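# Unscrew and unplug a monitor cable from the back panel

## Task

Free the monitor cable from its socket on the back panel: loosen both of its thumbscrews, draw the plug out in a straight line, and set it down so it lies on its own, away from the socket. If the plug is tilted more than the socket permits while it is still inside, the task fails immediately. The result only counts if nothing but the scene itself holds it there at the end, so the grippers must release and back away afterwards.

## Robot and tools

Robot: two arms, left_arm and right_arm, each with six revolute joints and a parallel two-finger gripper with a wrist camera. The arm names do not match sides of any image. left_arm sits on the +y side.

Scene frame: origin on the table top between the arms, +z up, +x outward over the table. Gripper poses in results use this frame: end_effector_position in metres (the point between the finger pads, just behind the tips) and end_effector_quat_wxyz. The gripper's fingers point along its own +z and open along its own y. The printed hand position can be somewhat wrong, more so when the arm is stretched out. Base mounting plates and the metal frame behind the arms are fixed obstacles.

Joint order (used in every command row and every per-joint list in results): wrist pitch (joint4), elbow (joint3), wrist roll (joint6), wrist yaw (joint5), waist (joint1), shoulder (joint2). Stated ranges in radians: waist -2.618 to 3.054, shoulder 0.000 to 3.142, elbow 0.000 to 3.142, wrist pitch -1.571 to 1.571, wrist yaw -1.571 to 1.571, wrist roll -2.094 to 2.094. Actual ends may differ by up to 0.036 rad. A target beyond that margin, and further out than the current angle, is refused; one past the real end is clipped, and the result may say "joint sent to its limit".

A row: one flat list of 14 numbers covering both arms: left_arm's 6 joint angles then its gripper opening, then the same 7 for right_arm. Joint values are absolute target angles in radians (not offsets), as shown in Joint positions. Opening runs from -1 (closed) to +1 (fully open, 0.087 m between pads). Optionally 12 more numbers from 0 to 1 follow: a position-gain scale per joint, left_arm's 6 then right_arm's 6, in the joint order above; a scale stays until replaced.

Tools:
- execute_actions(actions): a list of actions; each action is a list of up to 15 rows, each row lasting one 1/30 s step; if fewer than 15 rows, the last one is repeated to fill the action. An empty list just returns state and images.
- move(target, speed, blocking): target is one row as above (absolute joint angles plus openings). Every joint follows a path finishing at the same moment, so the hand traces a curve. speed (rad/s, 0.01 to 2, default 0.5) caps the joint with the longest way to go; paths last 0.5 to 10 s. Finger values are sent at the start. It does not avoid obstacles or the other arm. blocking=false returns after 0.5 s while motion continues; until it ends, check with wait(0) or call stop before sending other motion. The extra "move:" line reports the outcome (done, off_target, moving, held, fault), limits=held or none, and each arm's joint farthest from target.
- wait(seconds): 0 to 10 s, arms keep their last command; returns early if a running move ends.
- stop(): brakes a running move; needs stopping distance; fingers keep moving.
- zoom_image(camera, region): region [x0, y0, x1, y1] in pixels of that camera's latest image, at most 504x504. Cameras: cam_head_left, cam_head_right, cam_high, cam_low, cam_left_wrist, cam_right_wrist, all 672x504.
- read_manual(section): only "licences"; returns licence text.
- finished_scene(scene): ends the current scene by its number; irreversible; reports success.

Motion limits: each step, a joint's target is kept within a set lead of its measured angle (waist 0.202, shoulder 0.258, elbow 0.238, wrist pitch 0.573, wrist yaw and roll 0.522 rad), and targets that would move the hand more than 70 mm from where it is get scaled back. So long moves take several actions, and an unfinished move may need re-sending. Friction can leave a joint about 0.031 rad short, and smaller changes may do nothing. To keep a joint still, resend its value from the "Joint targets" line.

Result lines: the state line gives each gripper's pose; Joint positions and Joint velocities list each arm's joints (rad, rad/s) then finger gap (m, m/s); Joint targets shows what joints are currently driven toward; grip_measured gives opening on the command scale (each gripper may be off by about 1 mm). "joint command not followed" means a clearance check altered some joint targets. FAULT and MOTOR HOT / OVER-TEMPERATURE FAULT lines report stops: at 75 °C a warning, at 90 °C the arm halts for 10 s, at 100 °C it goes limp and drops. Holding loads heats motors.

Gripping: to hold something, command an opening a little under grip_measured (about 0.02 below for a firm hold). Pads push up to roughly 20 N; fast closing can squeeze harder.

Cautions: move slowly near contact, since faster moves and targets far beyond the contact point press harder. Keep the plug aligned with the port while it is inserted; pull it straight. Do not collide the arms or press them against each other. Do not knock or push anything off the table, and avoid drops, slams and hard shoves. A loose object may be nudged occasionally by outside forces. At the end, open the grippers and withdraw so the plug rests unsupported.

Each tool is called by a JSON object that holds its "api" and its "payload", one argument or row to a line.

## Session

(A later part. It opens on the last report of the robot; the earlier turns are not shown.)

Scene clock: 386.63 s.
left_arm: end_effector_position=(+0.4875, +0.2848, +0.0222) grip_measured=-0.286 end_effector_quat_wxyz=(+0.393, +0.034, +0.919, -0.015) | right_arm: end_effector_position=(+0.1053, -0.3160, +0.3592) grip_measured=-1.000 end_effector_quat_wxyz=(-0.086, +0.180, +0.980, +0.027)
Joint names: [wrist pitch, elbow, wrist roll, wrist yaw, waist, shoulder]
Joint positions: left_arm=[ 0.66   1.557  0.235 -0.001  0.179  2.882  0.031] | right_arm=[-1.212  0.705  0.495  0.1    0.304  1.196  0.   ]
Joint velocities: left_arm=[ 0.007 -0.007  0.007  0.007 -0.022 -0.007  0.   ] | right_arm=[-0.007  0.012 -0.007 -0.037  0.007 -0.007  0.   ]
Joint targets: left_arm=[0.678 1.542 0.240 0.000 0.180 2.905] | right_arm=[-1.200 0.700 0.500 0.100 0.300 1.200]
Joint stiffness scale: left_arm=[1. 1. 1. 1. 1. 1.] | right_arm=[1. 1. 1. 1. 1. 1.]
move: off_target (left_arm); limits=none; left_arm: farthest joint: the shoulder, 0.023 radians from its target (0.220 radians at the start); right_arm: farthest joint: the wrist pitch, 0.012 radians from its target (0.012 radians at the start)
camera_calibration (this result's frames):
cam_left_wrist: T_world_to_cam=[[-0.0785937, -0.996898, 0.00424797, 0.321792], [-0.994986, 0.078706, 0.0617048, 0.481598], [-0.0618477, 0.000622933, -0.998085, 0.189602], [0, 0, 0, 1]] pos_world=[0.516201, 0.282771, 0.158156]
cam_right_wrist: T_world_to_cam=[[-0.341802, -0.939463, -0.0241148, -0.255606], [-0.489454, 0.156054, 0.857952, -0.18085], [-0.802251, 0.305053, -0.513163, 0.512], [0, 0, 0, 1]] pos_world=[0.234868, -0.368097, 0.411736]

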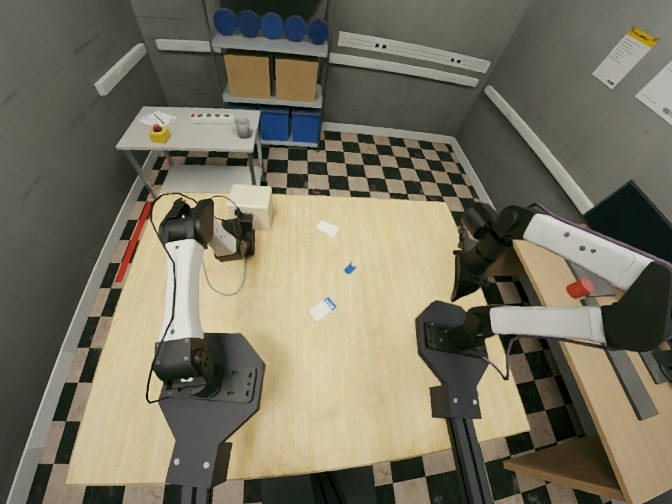

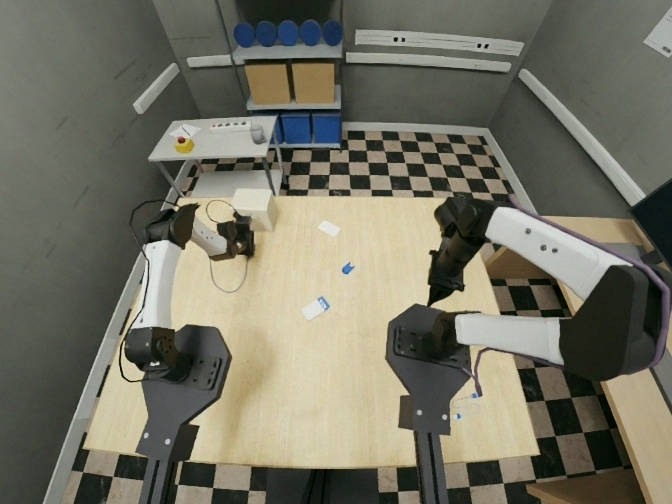

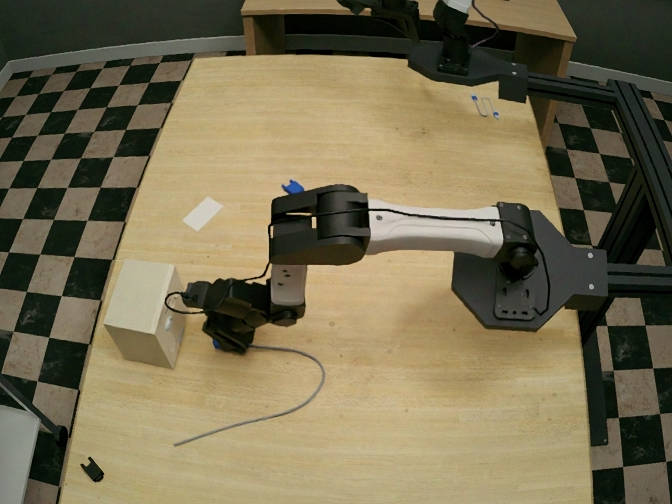

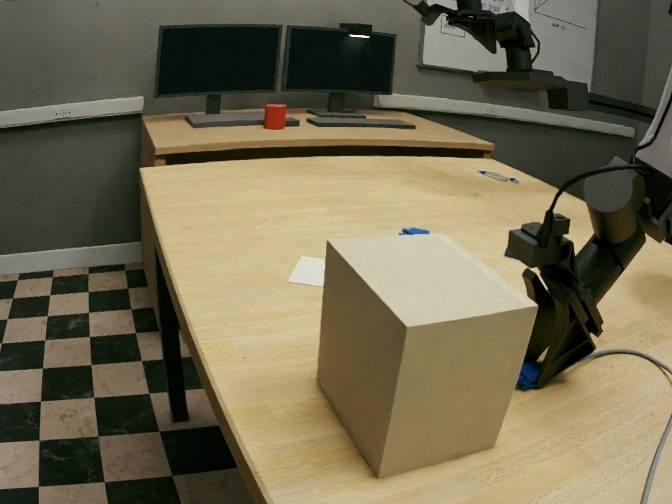

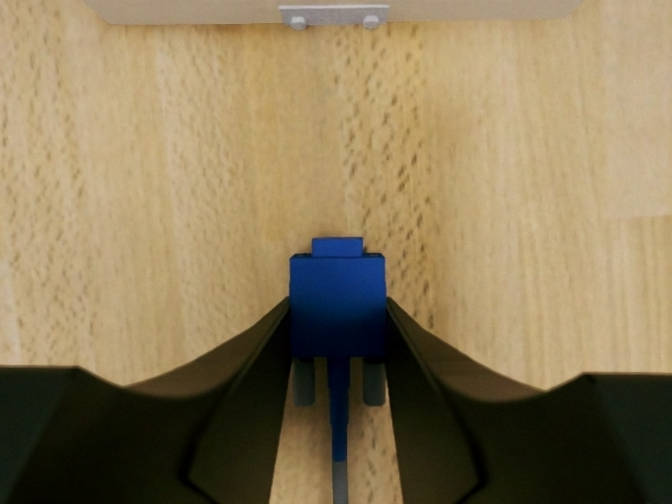

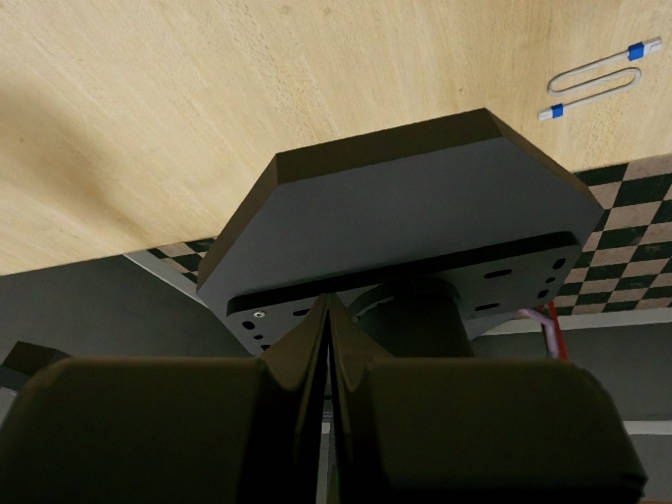

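{"api": "move", "payload": {
  "target": [0.705,1.545,0.24,0.0,0.18,2.934,-0.315,-1.2,0.7,0.5,0.1,0.3,1.2,-1],
  "speed": 0.06
}}

{"api": "zoom_image", "payload": {
  "camera": "cam_low",
  "region": [480, 320, 620, 430]
}}

Scene clock: 388.13 s.
left_arm: end_effector_position=(+0.4879, +0.2848, +0.0216) grip_measured=-0.286 end_effector_quat_wxyz=(+0.399, +0.033, +0.916, -0.014) | right_arm: end_effector_position=(+0.1053, -0.3160, +0.3592) grip_measured=-1.000 end_effector_quat_wxyz=(-0.086, +0.180, +0.980, +0.027)
Joint names: [wrist pitch, elbow, wrist roll, wrist yaw, waist, shoulder]
Joint positions: left_arm=[ 0.684  1.553  0.235 -0.001  0.179  2.888  0.031] | right_arm=[-1.212  0.705  0.495  0.1    0.304  1.196  0.   ]
Joint velocities: left_arm=[ 0.022  0.002 -0.051 -0.022 -0.007  0.002 -0.001] | right_arm=[-0.022  0.002  0.051 -0.007  0.007  0.007  0.   ]
Joint targets: left_arm=[0.705 1.545 0.240 -0.000 0.180 2.934] | right_arm=[-1.200 0.700 0.500 0.100 0.300 1.200]
Joint stiffness scale: left_arm=[1. 1. 1. 1. 1. 1.] | right_arm=[1. 1. 1. 1. 1. 1.]
move: off_target (left_arm); limits=none; left_arm: farthest joint: the shoulder, 0.046 radians from its target (0.052 radians at the start); right_arm: farthest joint: the wrist pitch, 0.012 radians from its target (0.012 radians at the start)
camera_calibration (this result's frames):
cam_left_wrist: T_world_to_cam=[[-0.0763603, -0.997078, 0.00206605, 0.320767], [-0.995887, 0.0763701, 0.048752, 0.483474], [-0.0487674, 0.00166516, -0.998809, 0.182327], [0, 0, 0, 1]] pos_world=[0.514871, 0.282603, 0.157877]
cam_right_wrist: T_world_to_cam=[[-0.341802, -0.939463, -0.0241148, -0.255606], [-0.489454, 0.156054, 0.857952, -0.18085], [-0.802251, 0.305053, -0.513163, 0.512], [0, 0, 0, 1]] pos_world=[0.234868, -0.368097, 0.411736]

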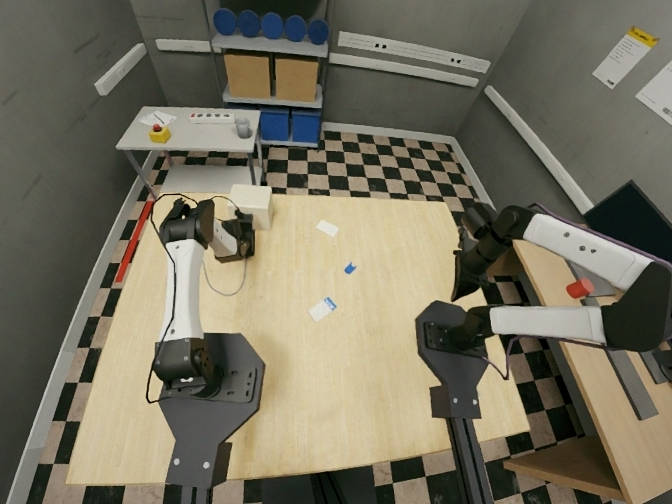

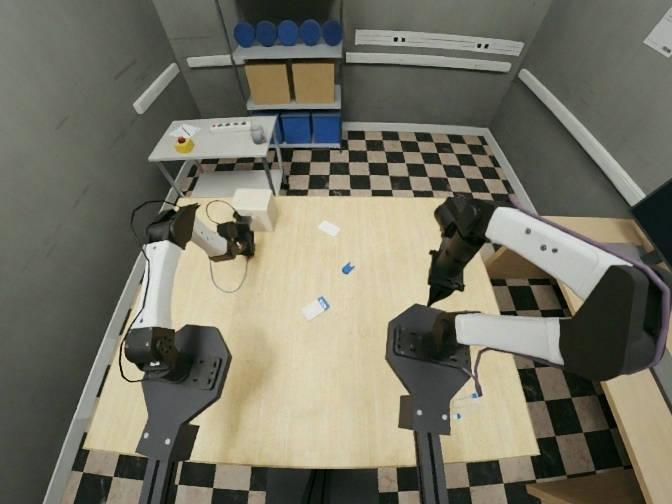

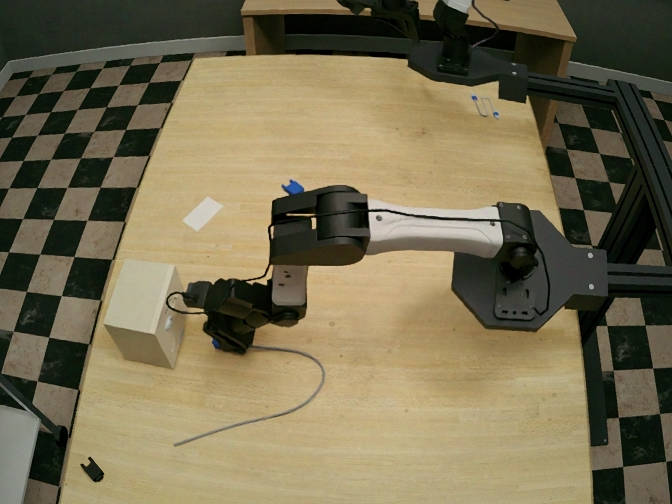

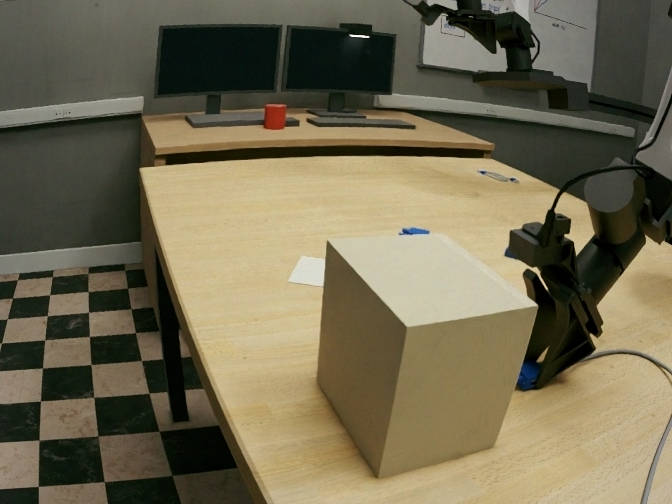

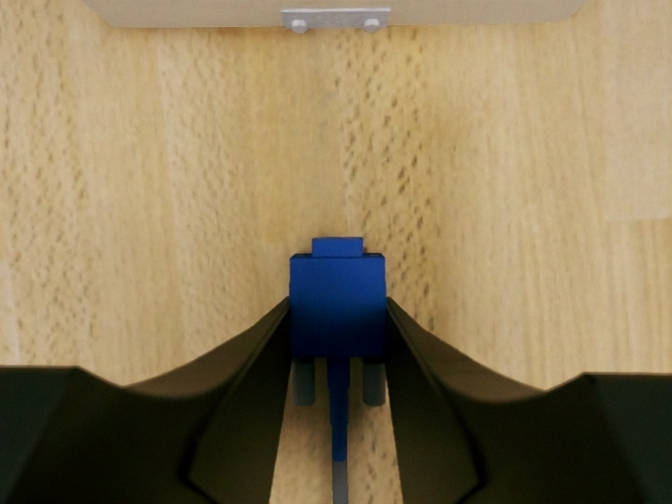

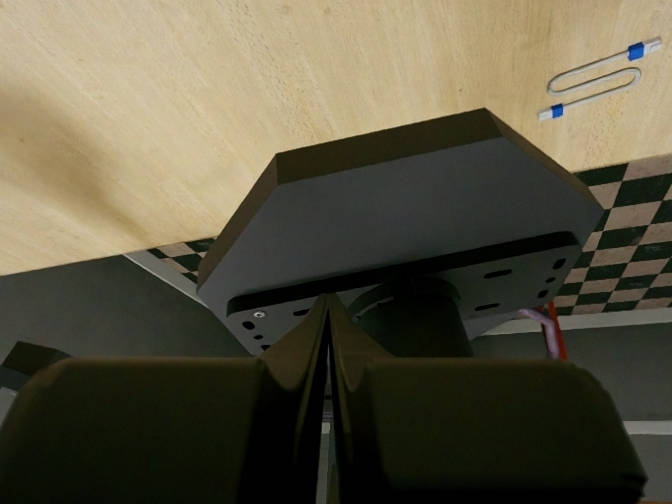

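Region (480, 320, 620, 430) of cam_low's 672x504 image, scaled by 3.600, with more detail than that image has; it fills the top 396 rows of this view, and the rest is white.

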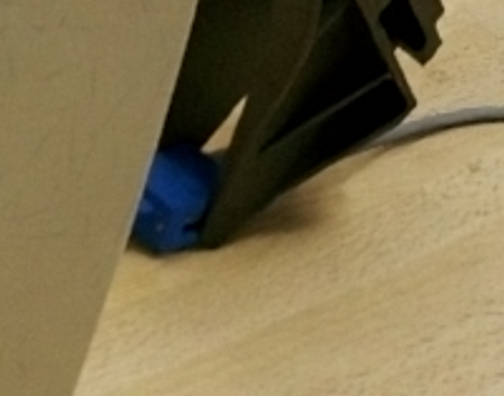

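Fingertips already on table. Release and retreat.

{"api": "execute_actions", "payload": {
  "actions": [
    [[0.684,1.553,0.235,0,0.18,2.89,-0.29,-1.2,0.7,0.5,0.1,0.3,1.2,-1],[0.684,1.553,0.235,0,0.18,2.888,-0.28,-1.2,0.7,0.5,0.1,0.3,1.2,-1],[0.684,1.553,0.235,0,0.18,2.888,-0.27,-1.2,0.7,0.5,0.1,0.3,1.2,-1],[0.684,1.553,0.235,0,0.18,2.888,-0.25,-1.2,0.7,0.5,0.1,0.3,1.2,-1],[0.684,1.553,0.235,0,0.18,2.888,-0.2,-1.2,0.7,0.5,0.1,0.3,1.2,-1],[0.684,1.553,0.235,0,0.18,2.885,-0.1,-1.2,0.7,0.5,0.1,0.3,1.2,-1],[0.684,1.553,0.235,0,0.18,2.88,0,-1.2,0.7,0.5,0.1,0.3,1.2,-1],[0.684,1.553,0.235,0,0.18,2.88,0.15,-1.2,0.7,0.5,0.1,0.3,1.2,-1]]
  ]
}}

{"api": "move", "payload": {
  "target": [0.45,1.2,0.235,0.0,0.18,2.35,0.15,-1.2,0.7,0.5,0.1,0.3,1.2,-1],
  "speed": 0.6
}}

Scene clock: 389.07 s.
left_arm: end_effector_position=(+0.4887, +0.2850, +0.0224) grip_measured=+0.150 end_effector_quat_wxyz=(+0.400, +0.033, +0.916, -0.014) | right_arm: end_effector_position=(+0.1053, -0.3160, +0.3592) grip_measured=-1.000 end_effector_quat_wxyz=(-0.086, +0.180, +0.980, +0.027)
Joint names: [wrist pitch, elbow, wrist roll, wrist yaw, waist, shoulder]
Joint positions: left_arm=[ 0.686  1.553  0.235 -0.001  0.179  2.887  0.05 ] | right_arm=[-1.212  0.705  0.495  0.1    0.304  1.196  0.   ]
Joint velocities: left_arm=[-0.022 -0.002  0.007  0.022  0.012 -0.007 -0.001] | right_arm=[-0.037  0.007 -0.007 -0.007 -0.002 -0.017  0.   ]
Joint targets: left_arm=[0.684 1.553 0.235 -0.000 0.180 2.880] | right_arm=[-1.200 0.700 0.500 0.100 0.300 1.200]
Joint stiffness scale: left_arm=[1. 1. 1. 1. 1. 1.] | right_arm=[1. 1. 1. 1. 1. 1.]
camera_calibration (this result's frames):
cam_left_wrist: T_world_to_cam=[[-0.0759101, -0.997113, 0.00163317, 0.320828], [-0.996046, 0.0759045, 0.0461598, 0.484435], [-0.0461505, 0.00187729, -0.998933, 0.181823], [0, 0, 0, 1]] pos_world=[0.515265, 0.282789, 0.158744]
cam_right_wrist: T_world_to_cam=[[-0.341802, -0.939463, -0.0241148, -0.255606], [-0.489454, 0.156054, 0.857952, -0.18085], [-0.802251, 0.305053, -0.513163, 0.512], [0, 0, 0, 1]] pos_world=[0.234868, -0.368097, 0.411736]

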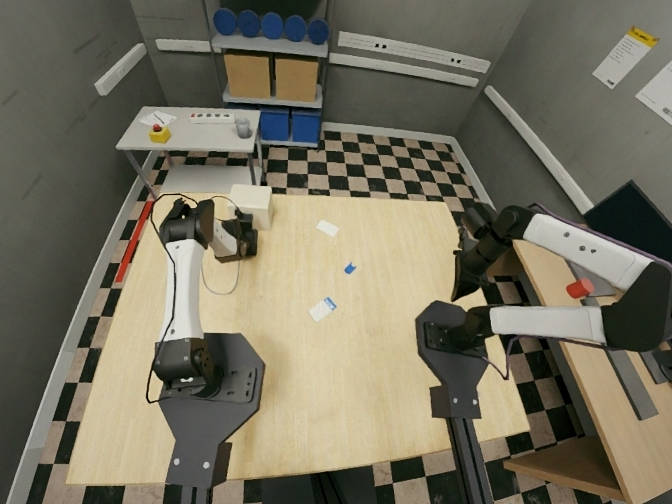

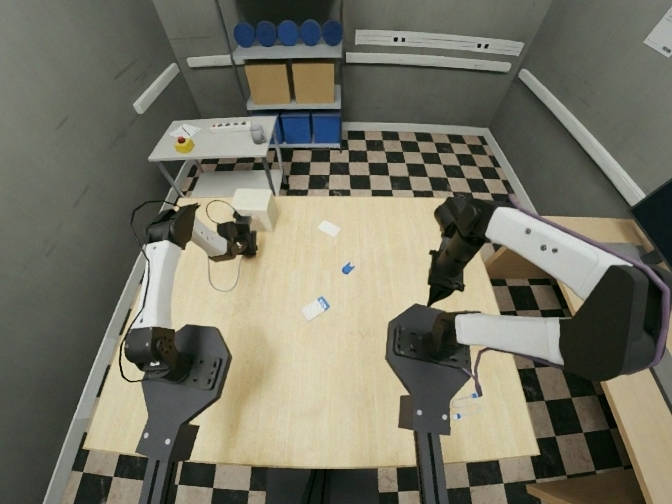

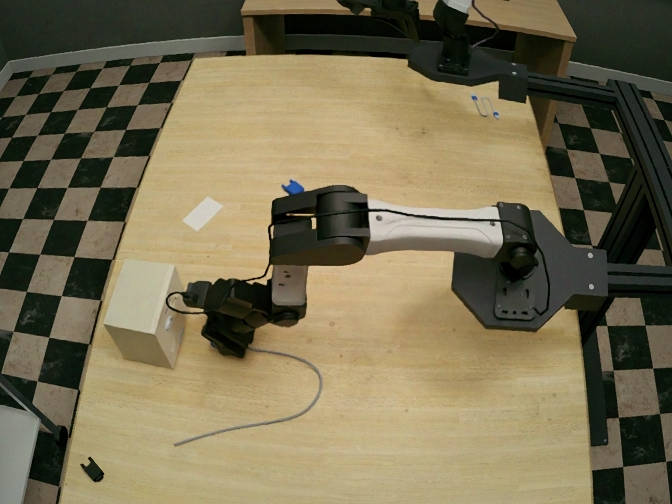

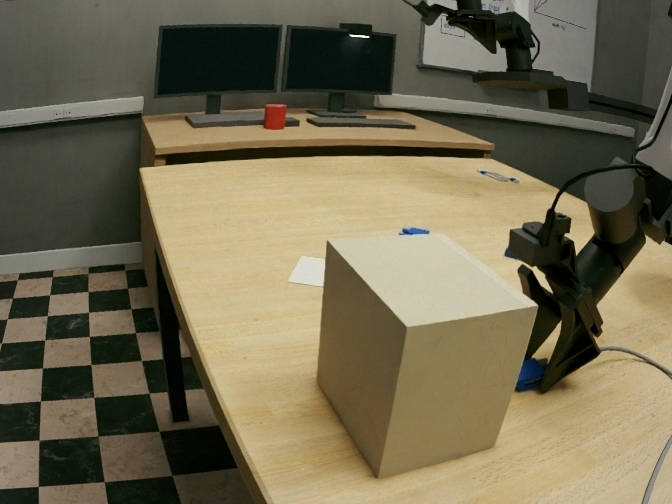

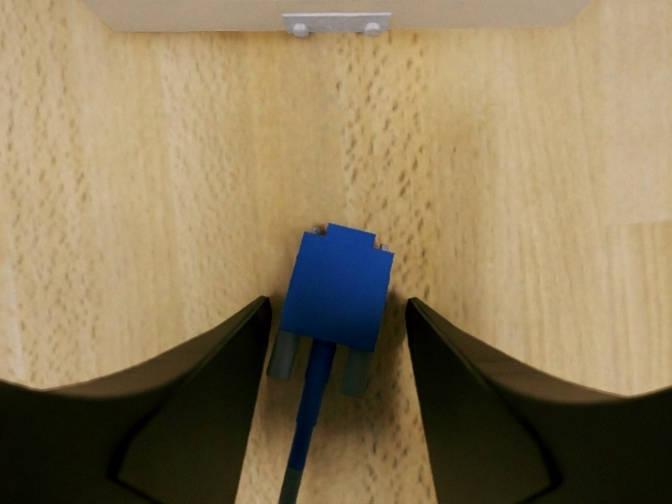

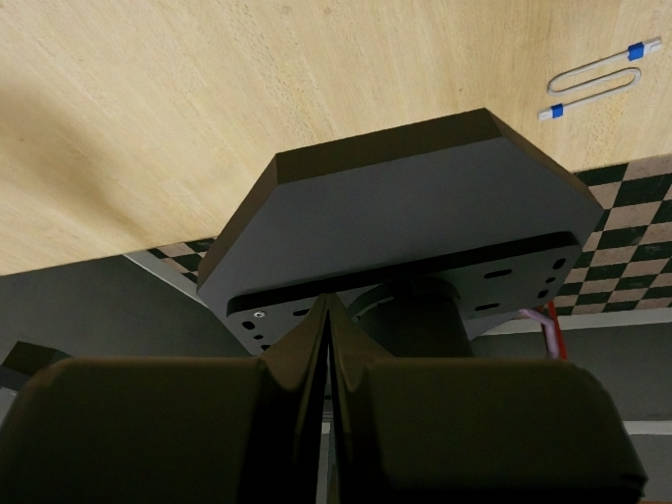

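Scene clock: 390.73 s.
left_arm: end_effector_position=(+0.4756, +0.3097, +0.1709) grip_measured=+0.150 end_effector_quat_wxyz=(+0.397, +0.034, +0.917, -0.015) | right_arm: end_effector_position=(+0.1053, -0.3160, +0.3592) grip_measured=-1.000 end_effector_quat_wxyz=(-0.086, +0.180, +0.980, +0.027)
Joint names: [wrist pitch, elbow, wrist roll, wrist yaw, waist, shoulder]
Joint positions: left_arm=[ 0.47   1.224  0.235 -0.001  0.179  2.351  0.05 ] | right_arm=[-1.212  0.705  0.495  0.1    0.304  1.196  0.   ]
Joint velocities: left_arm=[ 0.051 -0.012 -0.051  0.022  0.007  0.017  0.   ] | right_arm=[-0.066 -0.012  0.037 -0.051 -0.012 -0.002  0.   ]
Joint targets: left_arm=[0.450 1.200 0.235 -0.000 0.180 2.350] | right_arm=[-1.200 0.700 0.500 0.100 0.300 1.200]
Joint stiffness scale: left_arm=[1. 1. 1. 1. 1. 1.] | right_arm=[1. 1. 1. 1. 1. 1.]
move: off_target (left_arm); limits=none; left_arm: farthest joint: the elbow, 0.024 radians from its target (0.353 radians at the start); right_arm: farthest joint: the wrist pitch, 0.012 radians from its target (0.012 radians at the start)
camera_calibration (this result's frames):
cam_left_wrist: T_world_to_cam=[[-0.0772571, -0.997007, 0.00293533, 0.3446], [-0.995548, 0.0773029, 0.0539349, 0.460715], [-0.0540004, 0.00124459, -0.99854, 0.333366], [0, 0, 0, 1]] pos_world=[0.503288, 0.307539, 0.307019]
cam_right_wrist: T_world_to_cam=[[-0.341802, -0.939463, -0.0241148, -0.255606], [-0.489454, 0.156054, 0.857952, -0.18085], [-0.802251, 0.305053, -0.513163, 0.512], [0, 0, 0, 1]] pos_world=[0.234868, -0.368097, 0.411736]

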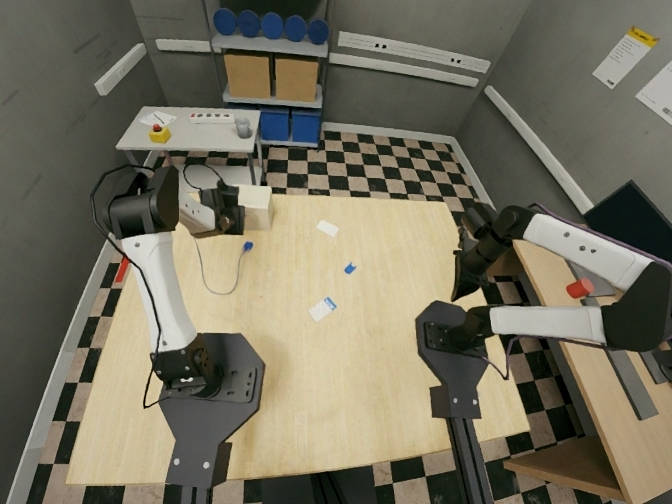

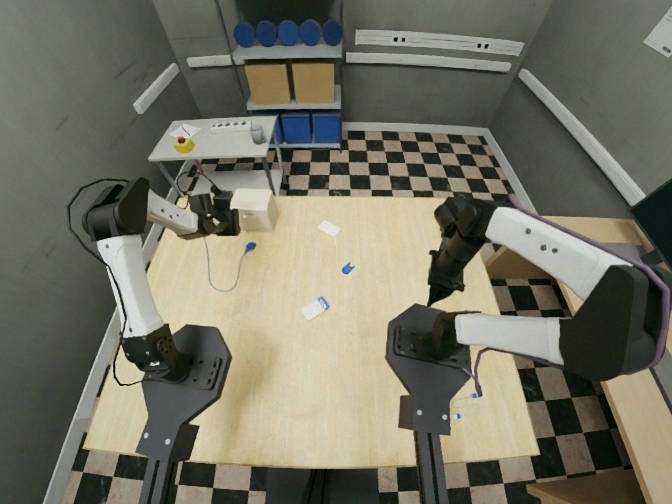

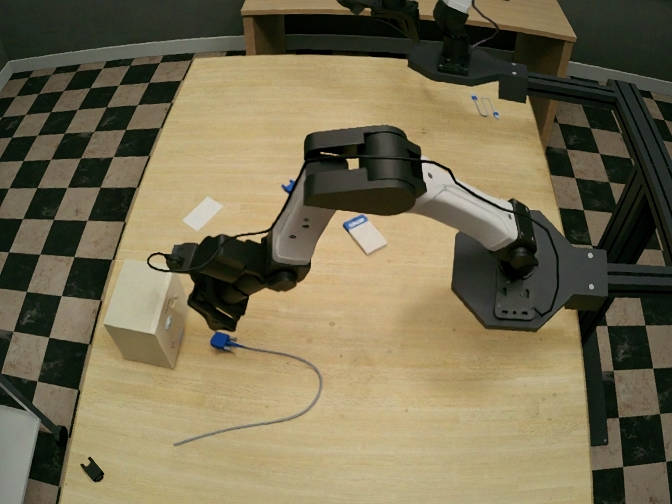

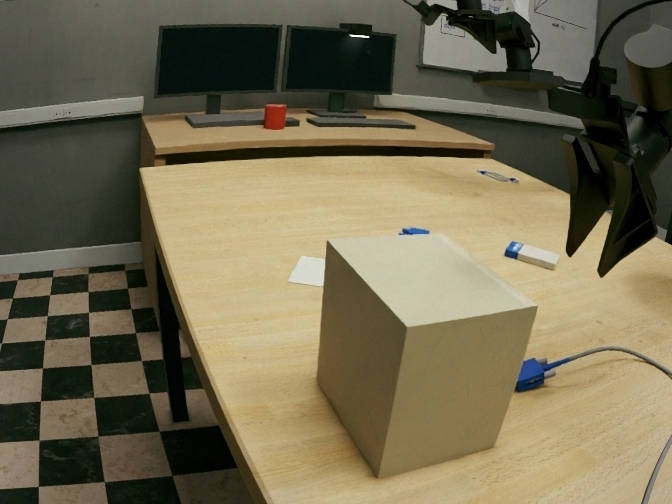

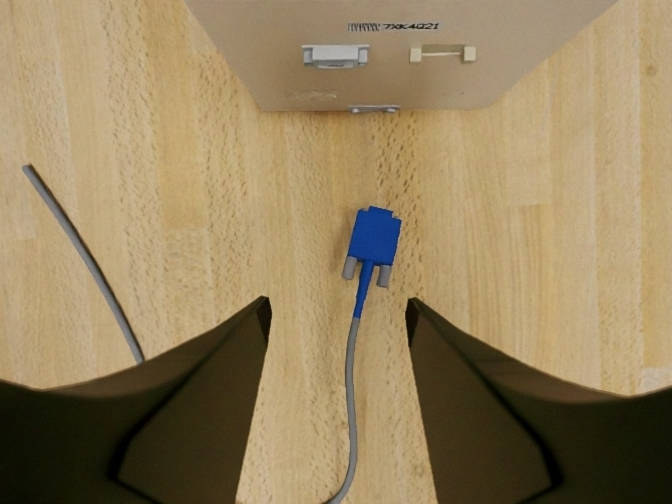

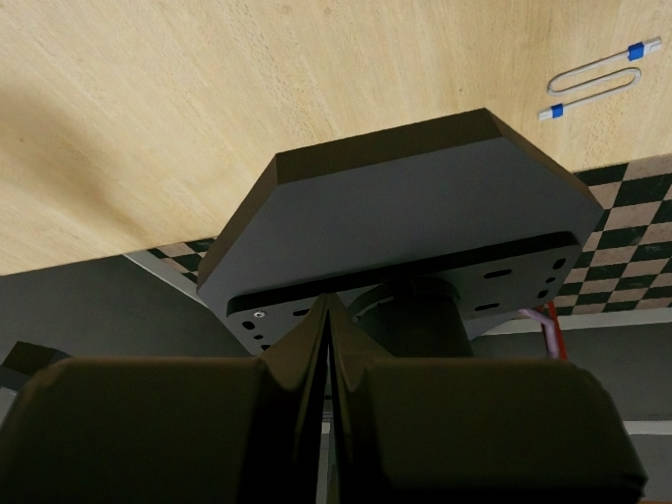

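{"api": "finished_scene", "payload": {
  "scene": 1
}}

The scene is finished: the task was done.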